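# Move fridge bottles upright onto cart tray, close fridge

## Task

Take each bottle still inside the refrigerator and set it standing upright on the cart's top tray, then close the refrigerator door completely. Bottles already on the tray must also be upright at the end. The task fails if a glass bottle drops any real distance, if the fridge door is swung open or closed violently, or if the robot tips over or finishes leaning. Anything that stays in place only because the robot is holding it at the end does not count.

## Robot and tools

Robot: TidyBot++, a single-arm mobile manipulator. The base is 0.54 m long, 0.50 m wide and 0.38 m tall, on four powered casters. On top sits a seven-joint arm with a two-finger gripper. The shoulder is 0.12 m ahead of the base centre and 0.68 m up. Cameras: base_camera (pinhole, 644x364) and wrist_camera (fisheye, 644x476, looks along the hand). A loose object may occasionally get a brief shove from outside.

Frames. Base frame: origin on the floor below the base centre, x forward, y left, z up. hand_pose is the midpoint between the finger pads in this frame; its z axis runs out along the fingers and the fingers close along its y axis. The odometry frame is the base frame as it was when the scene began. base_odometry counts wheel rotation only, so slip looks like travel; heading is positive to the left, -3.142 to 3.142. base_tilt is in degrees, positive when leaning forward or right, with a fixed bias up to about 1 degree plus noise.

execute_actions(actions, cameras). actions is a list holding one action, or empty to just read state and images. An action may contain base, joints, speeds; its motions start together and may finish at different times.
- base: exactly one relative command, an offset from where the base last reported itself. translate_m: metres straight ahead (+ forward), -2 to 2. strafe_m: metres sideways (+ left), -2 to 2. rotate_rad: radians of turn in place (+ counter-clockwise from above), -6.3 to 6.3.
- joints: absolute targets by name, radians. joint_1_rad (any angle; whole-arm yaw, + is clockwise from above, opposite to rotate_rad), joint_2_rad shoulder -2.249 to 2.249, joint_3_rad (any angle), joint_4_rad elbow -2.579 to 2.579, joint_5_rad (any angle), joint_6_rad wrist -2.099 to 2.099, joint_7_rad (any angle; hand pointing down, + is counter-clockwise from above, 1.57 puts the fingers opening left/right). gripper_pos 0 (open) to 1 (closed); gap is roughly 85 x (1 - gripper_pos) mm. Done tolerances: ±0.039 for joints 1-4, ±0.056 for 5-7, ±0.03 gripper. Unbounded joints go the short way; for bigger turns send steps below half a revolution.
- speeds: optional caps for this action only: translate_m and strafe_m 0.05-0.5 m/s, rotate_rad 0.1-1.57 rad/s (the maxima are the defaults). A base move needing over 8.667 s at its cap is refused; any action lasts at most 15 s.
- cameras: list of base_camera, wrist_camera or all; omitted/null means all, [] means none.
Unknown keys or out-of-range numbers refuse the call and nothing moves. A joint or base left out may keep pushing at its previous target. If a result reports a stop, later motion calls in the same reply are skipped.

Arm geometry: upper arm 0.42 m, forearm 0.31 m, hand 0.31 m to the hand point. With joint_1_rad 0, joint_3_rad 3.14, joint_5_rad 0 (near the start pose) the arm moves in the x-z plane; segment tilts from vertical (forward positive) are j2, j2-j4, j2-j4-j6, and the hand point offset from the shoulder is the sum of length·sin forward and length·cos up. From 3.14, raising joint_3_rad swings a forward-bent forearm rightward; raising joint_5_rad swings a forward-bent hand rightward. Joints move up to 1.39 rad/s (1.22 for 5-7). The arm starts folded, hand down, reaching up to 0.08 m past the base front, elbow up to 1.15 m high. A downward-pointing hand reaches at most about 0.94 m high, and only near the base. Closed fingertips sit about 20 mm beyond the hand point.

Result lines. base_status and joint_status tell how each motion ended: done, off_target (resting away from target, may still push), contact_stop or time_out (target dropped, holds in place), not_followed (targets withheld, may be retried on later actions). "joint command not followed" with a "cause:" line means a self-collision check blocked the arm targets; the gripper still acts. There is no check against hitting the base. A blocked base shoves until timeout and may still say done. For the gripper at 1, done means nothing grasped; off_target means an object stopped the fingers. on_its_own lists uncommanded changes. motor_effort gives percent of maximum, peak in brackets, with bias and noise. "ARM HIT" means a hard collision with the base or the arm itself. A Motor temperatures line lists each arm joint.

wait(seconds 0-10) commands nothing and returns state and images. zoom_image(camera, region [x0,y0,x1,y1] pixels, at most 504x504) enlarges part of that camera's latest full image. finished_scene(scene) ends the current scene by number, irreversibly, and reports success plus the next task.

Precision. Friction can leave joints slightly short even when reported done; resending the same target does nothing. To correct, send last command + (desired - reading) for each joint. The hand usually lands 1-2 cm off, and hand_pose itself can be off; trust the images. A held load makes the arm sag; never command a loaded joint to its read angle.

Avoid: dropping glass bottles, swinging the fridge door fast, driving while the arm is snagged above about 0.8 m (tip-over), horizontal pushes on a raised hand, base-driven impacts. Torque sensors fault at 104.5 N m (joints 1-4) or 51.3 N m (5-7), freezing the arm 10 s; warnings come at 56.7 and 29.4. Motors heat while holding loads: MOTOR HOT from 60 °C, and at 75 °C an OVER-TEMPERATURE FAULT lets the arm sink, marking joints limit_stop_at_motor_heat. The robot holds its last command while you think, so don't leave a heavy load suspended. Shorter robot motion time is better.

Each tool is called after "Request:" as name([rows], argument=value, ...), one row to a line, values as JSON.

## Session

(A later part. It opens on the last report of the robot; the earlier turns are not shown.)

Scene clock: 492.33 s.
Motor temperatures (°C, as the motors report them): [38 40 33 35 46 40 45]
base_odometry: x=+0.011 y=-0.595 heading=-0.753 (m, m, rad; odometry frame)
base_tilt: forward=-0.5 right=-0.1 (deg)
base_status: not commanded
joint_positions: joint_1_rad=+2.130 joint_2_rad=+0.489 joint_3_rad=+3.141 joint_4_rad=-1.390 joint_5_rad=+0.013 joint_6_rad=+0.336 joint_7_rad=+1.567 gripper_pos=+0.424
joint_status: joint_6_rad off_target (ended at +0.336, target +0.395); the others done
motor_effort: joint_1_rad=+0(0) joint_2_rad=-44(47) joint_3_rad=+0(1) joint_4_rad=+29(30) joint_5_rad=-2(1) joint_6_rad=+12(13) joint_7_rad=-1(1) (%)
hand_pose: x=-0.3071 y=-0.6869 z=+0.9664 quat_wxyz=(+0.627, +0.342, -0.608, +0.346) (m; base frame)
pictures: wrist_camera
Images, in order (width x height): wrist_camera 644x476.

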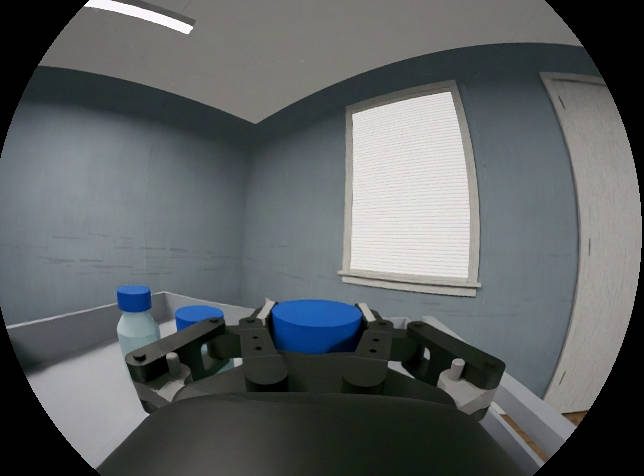

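Request:
execute_actions([
  {"joints": {"joint_2_rad": 0.485, "joint_4_rad": -1.43, "joint_6_rad": 0.48}},
], cameras=["wrist_camera"])

Scene clock: 499.37 s.
Motor temperatures (°C, as the motors report them): [38 40 33 35 46 40 45]
base_odometry: x=+0.011 y=-0.595 heading=-0.753 (m, m, rad; odometry frame)
base_tilt: forward=-0.4 right=+0.0 (deg)
base_status: not commanded
joint_positions: joint_1_rad=+2.130 joint_2_rad=+0.508 joint_3_rad=+3.141 joint_4_rad=-1.446 joint_5_rad=+0.013 joint_6_rad=+0.423 joint_7_rad=+1.567 gripper_pos=+0.424
joint_status: joint_6_rad off_target (ended at +0.423, target +0.480); the others done
motor_effort: joint_1_rad=+0(0) joint_2_rad=-45(47) joint_3_rad=+0(1) joint_4_rad=+28(29) joint_5_rad=-1(1) joint_6_rad=+12(12) joint_7_rad=-1(1) (%)
hand_pose: x=-0.3063 y=-0.6862 z=+0.9445 quat_wxyz=(+0.631, +0.340, -0.604, +0.349) (m; base frame)
pictures: wrist_camera
Images, in order (width x height): wrist_camera 644x476.

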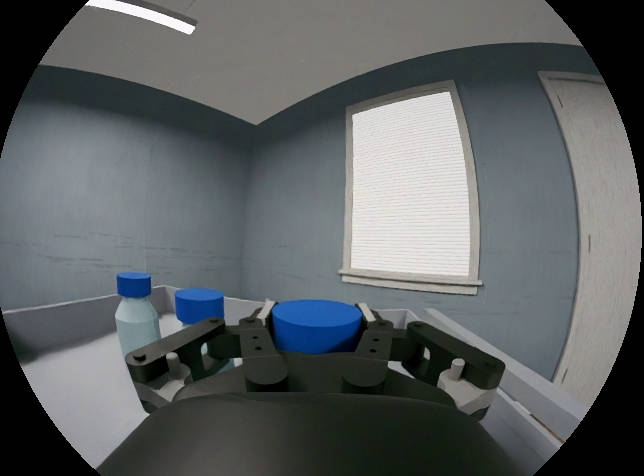

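Request:
execute_actions([
  {"joints": {"joint_2_rad": 0.51}},
], cameras=["wrist_camera"])

Scene clock: 503.27 s.
Motor temperatures (°C, as the motors report them): [38 40 33 35 46 40 45]
base_odometry: x=+0.011 y=-0.595 heading=-0.753 (m, m, rad; odometry frame)
base_tilt: forward=-0.5 right=-0.2 (deg)
base_status: not commanded
joint_positions: joint_1_rad=+2.130 joint_2_rad=+0.530 joint_3_rad=+3.141 joint_4_rad=-1.447 joint_5_rad=+0.013 joint_6_rad=+0.426 joint_7_rad=+1.567 gripper_pos=+0.424
joint_status: all done
motor_effort: joint_1_rad=+0(1) joint_2_rad=-45(46) joint_3_rad=-1(1) joint_4_rad=+28(29) joint_5_rad=-1(1) joint_6_rad=+12(12) joint_7_rad=-1(1) (%)
hand_pose: x=-0.3091 y=-0.6907 z=+0.9270 quat_wxyz=(+0.625, +0.343, -0.610, +0.346) (m; base frame)
pictures: wrist_camera
Images, in order (width x height): wrist_camera 644x476.

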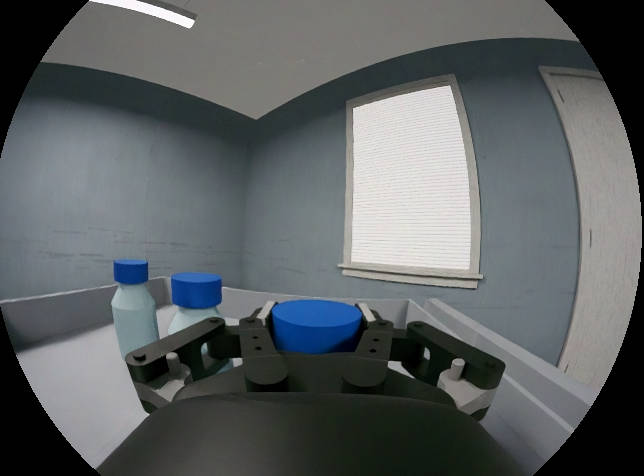

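Request:
execute_actions([
  {"joints": {"joint_2_rad": 0.53}},
], cameras=["wrist_camera"])

Scene clock: 509.17 s.
Motor temperatures (°C, as the motors report them): [38 40 33 35 46 40 45]
base_odometry: x=+0.011 y=-0.595 heading=-0.753 (m, m, rad; odometry frame)
base_tilt: forward=-0.5 right=-0.1 (deg)
base_status: not commanded
joint_positions: joint_1_rad=+2.130 joint_2_rad=+0.533 joint_3_rad=+3.141 joint_4_rad=-1.447 joint_5_rad=+0.013 joint_6_rad=+0.432 joint_7_rad=+1.567 gripper_pos=+0.424
joint_status: all done
motor_effort: joint_1_rad=+0(1) joint_2_rad=-43(46) joint_3_rad=-1(1) joint_4_rad=+26(28) joint_5_rad=+0(1) joint_6_rad=+11(12) joint_7_rad=-1(1) (%)
hand_pose: x=-0.3095 y=-0.6913 z=+0.9266 quat_wxyz=(+0.626, +0.343, -0.609, +0.346) (m; base frame)
pictures: wrist_camera
Images, in order (width x height): wrist_camera 644x476.

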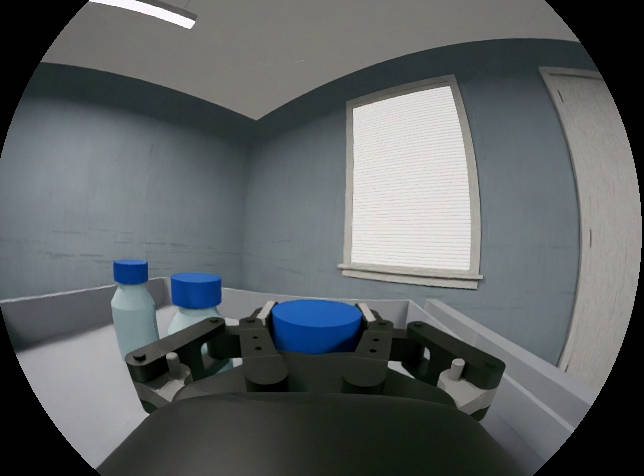

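Touchdown (z stopped changing, load eased). Open the gripper.

Request:
execute_actions([
  {"joints": {"gripper_pos": 0.1}},
], cameras=["wrist_camera"])

Scene clock: 513.03 s.
Motor temperatures (°C, as the motors report them): [38 40 33 35 46 40 45]
base_odometry: x=+0.011 y=-0.595 heading=-0.753 (m, m, rad; odometry frame)
base_tilt: forward=-0.5 right=-0.1 (deg)
base_status: not commanded
joint_positions: joint_1_rad=+2.130 joint_2_rad=+0.532 joint_3_rad=+3.141 joint_4_rad=-1.438 joint_5_rad=+0.013 joint_6_rad=+0.445 joint_7_rad=+1.567 gripper_pos=+0.100
joint_status: all done
motor_effort: joint_1_rad=+0(1) joint_2_rad=-40(44) joint_3_rad=-1(1) joint_4_rad=+23(26) joint_5_rad=-1(1) joint_6_rad=+8(11) joint_7_rad=-1(1) (%)
hand_pose: x=-0.3098 y=-0.6919 z=+0.9368 quat_wxyz=(+0.633, +0.339, -0.602, +0.350) (m; base frame)
pictures: wrist_camera
Images, in order (width x height): wrist_camera 644x476.

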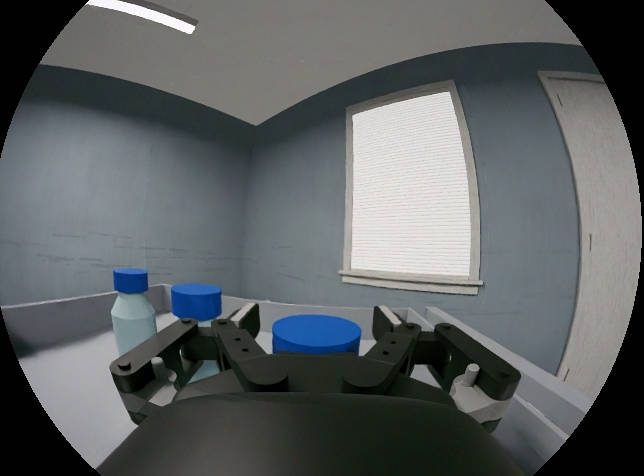

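Request:
execute_actions([
  {"joints": {"joint_2_rad": -0.35, "joint_6_rad": -0.9}},
], cameras=["wrist_camera"])

Scene clock: 628.80 s.
Motor temperatures (°C, as the motors report them): [38 41 33 35 46 40 45]
base_odometry: x=+0.011 y=-0.595 heading=-0.753 (m, m, rad; odometry frame)
base_tilt: forward=-0.5 right=-0.1 (deg)
base_status: not commanded
joint_positions: joint_1_rad=+2.130 joint_2_rad=-0.351 joint_3_rad=+3.141 joint_4_rad=-1.437 joint_5_rad=+0.013 joint_6_rad=-0.868 joint_7_rad=+1.567 gripper_pos=+0.100
joint_status: all done
motor_effort: joint_1_rad=+0(0) joint_2_rad=-8(41) joint_3_rad=+0(0) joint_4_rad=+22(25) joint_5_rad=-1(1) joint_6_rad=+8(9) joint_7_rad=-1(1) (%)
hand_pose: x=-0.1061 y=-0.3574 z=+1.1070 quat_wxyz=(+0.492, +0.401, -0.725, +0.267) (m; base frame)
pictures: wrist_camera
Images, in order (width x height): wrist_camera 644x476.

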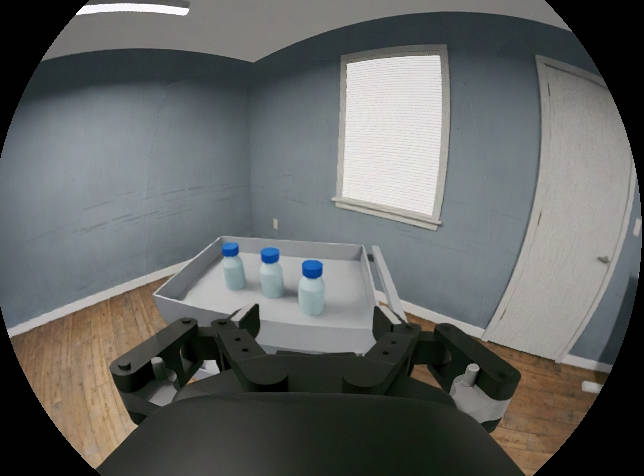

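All three upright in the tray. Now reposition to close the door.

Request:
execute_actions([
  {"base": {"translate_m": 0.323}, "joints": {"joint_1_rad": 0.8, "gripper_pos": 1.0}},
])

Request:
execute_actions([
  {"base": {"strafe_m": -0.356}, "joints": {"joint_1_rad": 0.5, "joint_2_rad": 1.10, "joint_4_rad": -1.54, "joint_6_rad": 1.11}},
])

Scene clock: 636.13 s.
Motor temperatures (°C, as the motors report them): [38 41 33 35 46 40 45]
base_odometry: x=+0.247 y=-0.816 heading=-0.754 (m, m, rad; odometry frame)
base_tilt: forward=-0.4 right=-0.1 (deg)
base_status: done
joint_positions: joint_1_rad=+0.809 joint_2_rad=-0.351 joint_3_rad=+3.141 joint_4_rad=-1.437 joint_5_rad=+0.013 joint_6_rad=-0.868 joint_7_rad=+1.567 gripper_pos=+0.999
joint_status: all done
motor_effort: joint_1_rad=+0(1) joint_2_rad=-6(10) joint_3_rad=+0(2) joint_4_rad=+22(23) joint_5_rad=-1(0) joint_6_rad=+9(8) joint_7_rad=-1(1) (%)
hand_pose: x=+0.4098 y=-0.3064 z=+1.1069 quat_wxyz=(+0.225, +0.762, -0.327, +0.512) (m; base frame)
pictures: base_camera, wrist_camera
Images, in order (width x height): base_camera 644x364, wrist_camera 644x476.

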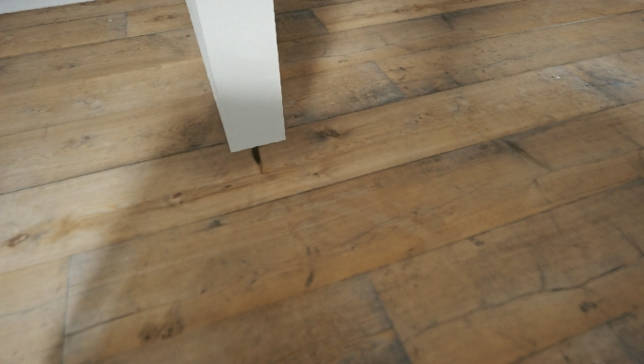

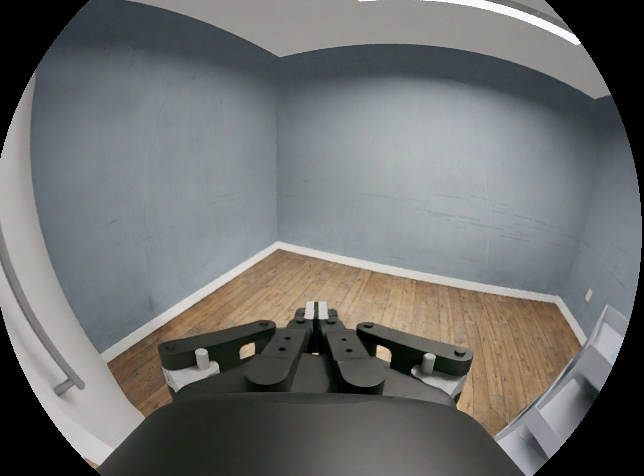

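Scene clock: 639.00 s.
Motor temperatures (°C, as the motors report them): [38 41 33 35 46 40 45]
base_odometry: x=+0.003 y=-1.076 heading=-0.753 (m, m, rad; odometry frame)
base_tilt: forward=-0.5 right=-0.1 (deg)
base_status: done
joint_positions: joint_1_rad=+0.509 joint_2_rad=+1.100 joint_3_rad=+3.141 joint_4_rad=-1.531 joint_5_rad=+0.013 joint_6_rad=+1.075 joint_7_rad=+1.567 gripper_pos=+0.999
joint_status: all done
motor_effort: joint_1_rad=+0(2) joint_2_rad=-47(49) joint_3_rad=-1(2) joint_4_rad=+15(23) joint_5_rad=-1(0) joint_6_rad=+9(9) joint_7_rad=-1(1) (%)
hand_pose: x=+0.8548 y=-0.4048 z=+0.6031 quat_wxyz=(+0.176, +0.680, -0.172, +0.690) (m; base frame)
pictures: base_camera, wrist_camera
Images, in order (width x height): base_camera 644x364, wrist_camera 644x476.

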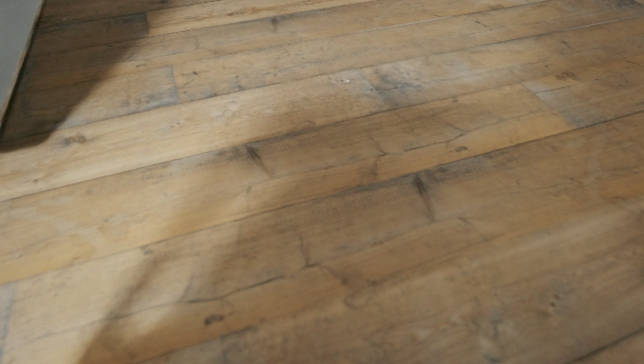

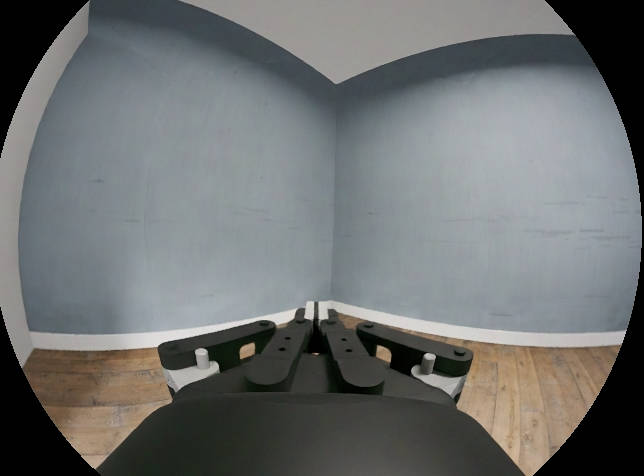

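Request:
execute_actions([
  {"joints": {"joint_1_rad": -0.47}},
])

Scene clock: 649.70 s.
Motor temperatures (°C, as the motors report them): [38 41 33 35 46 40 45]
base_odometry: x=+0.003 y=-1.076 heading=-0.753 (m, m, rad; odometry frame)
base_tilt: forward=-0.4 right=-0.1 (deg)
base_status: not commanded
joint_positions: joint_1_rad=-0.468 joint_2_rad=+1.100 joint_3_rad=+3.141 joint_4_rad=-1.531 joint_5_rad=+0.013 joint_6_rad=+1.075 joint_7_rad=+1.567 gripper_pos=+0.999
joint_status: all done
motor_effort: joint_1_rad=+0(4) joint_2_rad=-46(46) joint_3_rad=-1(3) joint_4_rad=+15(15) joint_5_rad=-2(2) joint_6_rad=+9(9) joint_7_rad=-1(1) (%)
hand_pose: x=+0.8660 y=+0.3839 z=+0.6031 quat_wxyz=(-0.169, +0.682, +0.167, +0.692) (m; base frame)
pictures: base_camera, wrist_camera
Images, in order (width x height): base_camera 644x364, wrist_camera 644x476.

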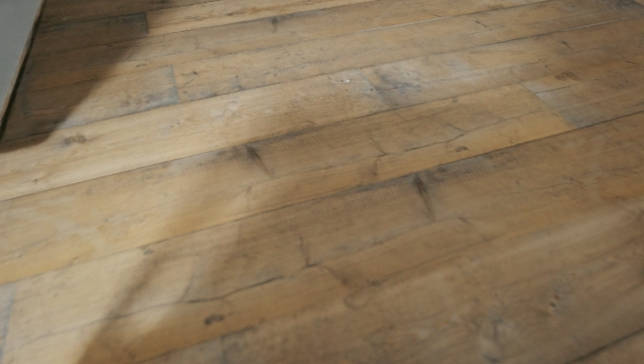

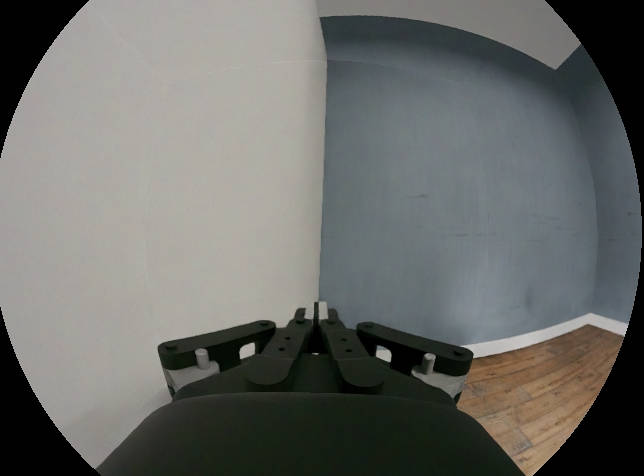

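Request:
execute_actions([
  {"base": {"strafe_m": 0.32}, "speeds": {"strafe_m": 0.08}},
])

Scene clock: 657.13 s.
Motor temperatures (°C, as the motors report them): [38 41 33 35 46 40 45]
base_odometry: x=+0.222 y=-0.842 heading=-0.753 (m, m, rad; odometry frame)
base_tilt: forward=-0.5 right=-0.2 (deg)
base_status: done
joint_positions: joint_1_rad=-0.469 joint_2_rad=+1.100 joint_3_rad=+3.141 joint_4_rad=-1.534 joint_5_rad=+0.013 joint_6_rad=+1.076 joint_7_rad=+1.567 gripper_pos=+0.999
joint_status: not commanded
motor_effort: joint_1_rad=+0(7) joint_2_rad=-48(49) joint_3_rad=-1(5) joint_4_rad=+15(18) joint_5_rad=-2(1) joint_6_rad=+9(9) joint_7_rad=-1(1) (%)
hand_pose: x=+0.8648 y=+0.3841 z=+0.6020 quat_wxyz=(-0.169, +0.682, +0.168, +0.691) (m; base frame)
pictures: base_camera, wrist_camera
Images, in order (width x height): base_camera 644x364, wrist_camera 644x476.

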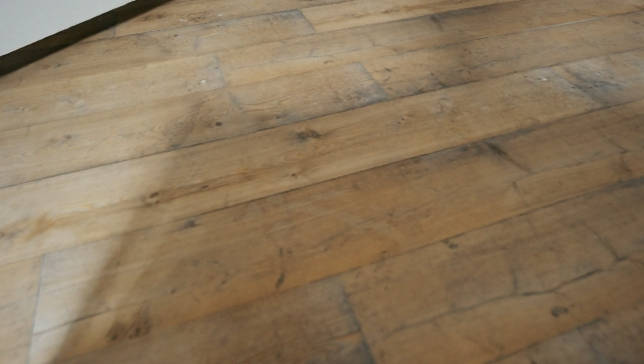

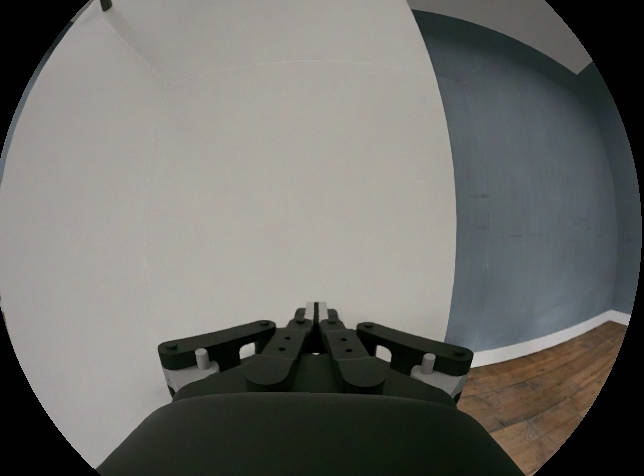

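Request:
execute_actions([
  {"base": {"strafe_m": 0.2}, "speeds": {"strafe_m": 0.08}},
])

Scene clock: 662.80 s.
Motor temperatures (°C, as the motors report them): [38 41 33 35 46 40 45]
base_odometry: x=+0.359 y=-0.696 heading=-0.753 (m, m, rad; odometry frame)
base_tilt: forward=-0.5 right=-0.2 (deg)
base_status: done
joint_positions: joint_1_rad=-0.471 joint_2_rad=+1.100 joint_3_rad=+3.141 joint_4_rad=-1.534 joint_5_rad=+0.013 joint_6_rad=+1.076 joint_7_rad=+1.567 gripper_pos=+0.999
joint_status: not commanded
motor_effort: joint_1_rad=+0(4) joint_2_rad=-46(49) joint_3_rad=-1(3) joint_4_rad=+15(16) joint_5_rad=-1(1) joint_6_rad=+9(9) joint_7_rad=-1(1) (%)
hand_pose: x=+0.8641 y=+0.3856 z=+0.6020 quat_wxyz=(-0.170, +0.682, +0.168, +0.691) (m; base frame)
pictures: base_camera, wrist_camera
Images, in order (width x height): base_camera 644x364, wrist_camera 644x476.

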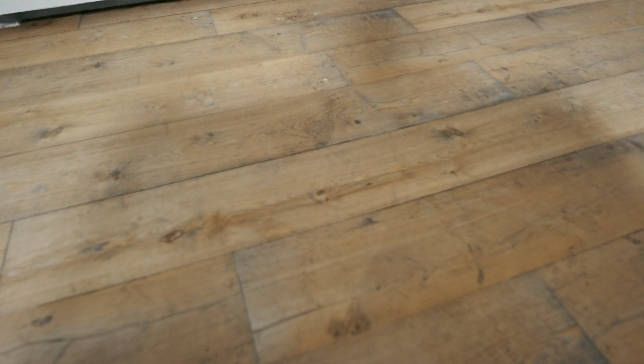

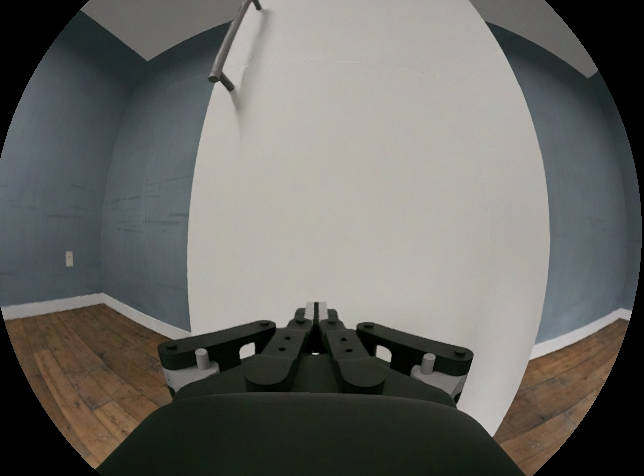

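Request:
zoom_image(camera="base_camera", region=[0, 0, 240, 80])

Region (0, 0, 240, 80) of base_camera's 644x364 image, scaled by 2.100.

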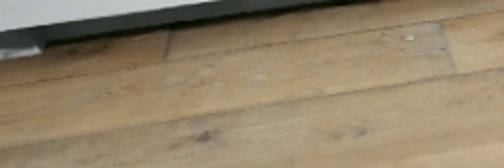

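Request:
execute_actions([
  {"base": {"translate_m": 0.12}, "speeds": {"translate_m": 0.07}},
])

Scene clock: 678.50 s.
Motor temperatures (°C, as the motors report them): [38 41 33 35 46 40 45]
base_odometry: x=+0.447 y=-0.778 heading=-0.753 (m, m, rad; odometry frame)
base_tilt: forward=-0.5 right=-0.2 (deg)
base_status: done
joint_positions: joint_1_rad=-0.471 joint_2_rad=+1.100 joint_3_rad=+3.141 joint_4_rad=-1.535 joint_5_rad=+0.013 joint_6_rad=+1.077 joint_7_rad=+1.567 gripper_pos=+0.999
joint_status: not commanded
motor_effort: joint_1_rad=+0(2) joint_2_rad=-46(50) joint_3_rad=-1(1) joint_4_rad=+15(16) joint_5_rad=-1(1) joint_6_rad=+9(10) joint_7_rad=-1(1) (%)
hand_pose: x=+0.8640 y=+0.3853 z=+0.6021 quat_wxyz=(-0.170, +0.682, +0.168, +0.691) (m; base frame)
pictures: base_camera, wrist_camera
Images, in order (width x height): base_camera 644x364, wrist_camera 644x476.

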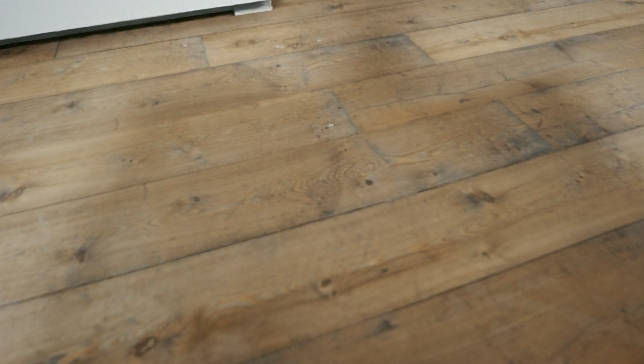

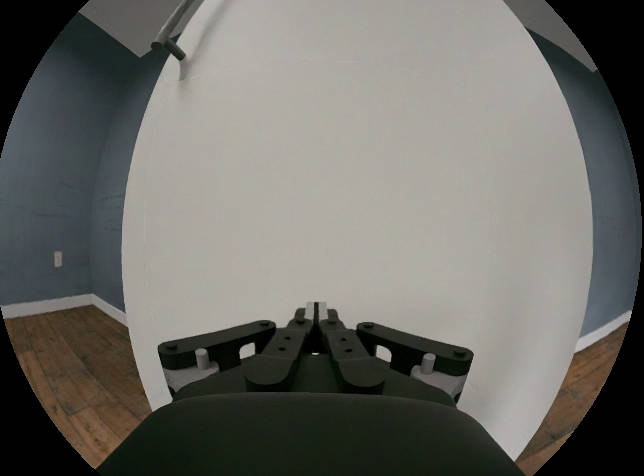

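Request:
zoom_image(camera="base_camera", region=[0, 0, 320, 110])

Region (0, 0, 320, 110) of base_camera's 644x364 image, scaled by 1.575; it fills the top 173 rows of this view, and the rest is white.

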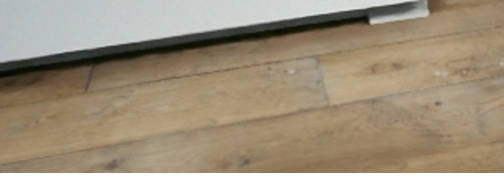

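Request:
execute_actions([
  {"base": {"translate_m": 0.025}, "speeds": {"translate_m": 0.05}},
])

Scene clock: 688.27 s.
Motor temperatures (°C, as the motors report them): [38 41 33 35 46 40 45]
base_odometry: x=+0.465 y=-0.795 heading=-0.752 (m, m, rad; odometry frame)
base_tilt: forward=-0.5 right=-0.1 (deg)
base_status: done
joint_positions: joint_1_rad=-0.477 joint_2_rad=+1.090 joint_3_rad=+3.141 joint_4_rad=-1.570 joint_5_rad=+0.013 joint_6_rad=+1.101 joint_7_rad=+1.567 gripper_pos=+0.999
joint_status: not commanded
motor_effort: joint_1_rad=+2(3) joint_2_rad=-44(48) joint_3_rad=+1(2) joint_4_rad=+20(24) joint_5_rad=-3(4) joint_6_rad=+6(9) joint_7_rad=-1(1) (%)
hand_pose: x=+0.8540 y=+0.3855 z=+0.6015 quat_wxyz=(-0.172, +0.682, +0.170, +0.690) (m; base frame)
pictures: base_camera, wrist_camera
Images, in order (width x height): base_camera 644x364, wrist_camera 644x476.

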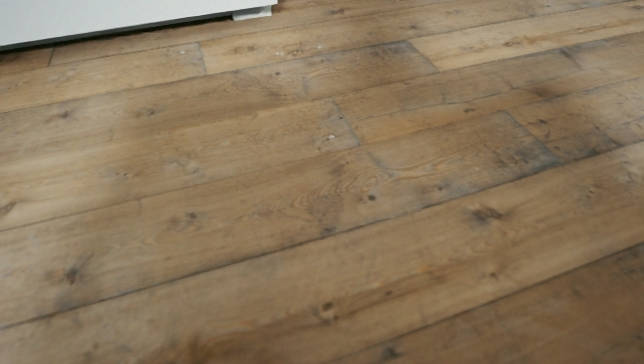

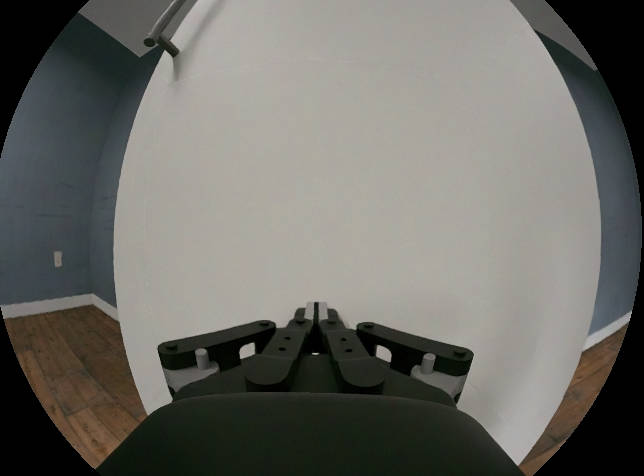

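Request:
execute_actions([
  {"base": {"translate_m": -0.12}, "joints": {"joint_1_rad": 1.5, "joint_2_rad": -0.35, "joint_4_rad": -1.97, "joint_6_rad": -0.15}},
])

Scene clock: 700.60 s.
Motor temperatures (°C, as the motors report them): [38 42 33 35 46 40 45]
base_odometry: x=+0.378 y=-0.713 heading=-0.752 (m, m, rad; odometry frame)
base_tilt: forward=-0.5 right=-0.1 (deg)
base_status: done
joint_positions: joint_1_rad=+1.492 joint_2_rad=-0.343 joint_3_rad=+3.142 joint_4_rad=-1.957 joint_5_rad=+0.013 joint_6_rad=-0.115 joint_7_rad=+1.567 gripper_pos=+0.999
joint_status: all done
motor_effort: joint_1_rad=+0(4) joint_2_rad=-9(50) joint_3_rad=+0(4) joint_4_rad=+25(25) joint_5_rad=-1(2) joint_6_rad=+10(10) joint_7_rad=-1(1) (%)
hand_pose: x=+0.1575 y=-0.4784 z=+1.0158 quat_wxyz=(+0.443, +0.560, -0.514, +0.475) (m; base frame)
pictures: base_camera, wrist_camera
Images, in order (width x height): base_camera 644x364, wrist_camera 644x476.

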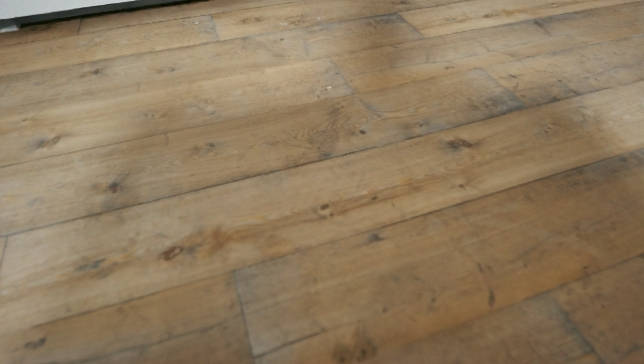

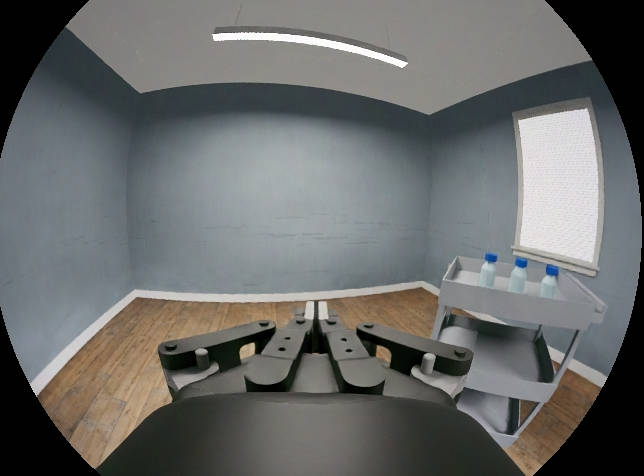

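All three bottles are standing upright in the tray, and the door is shut with the arm clear.

Request:
finished_scene(scene=2)

The scene is finished: the task was done.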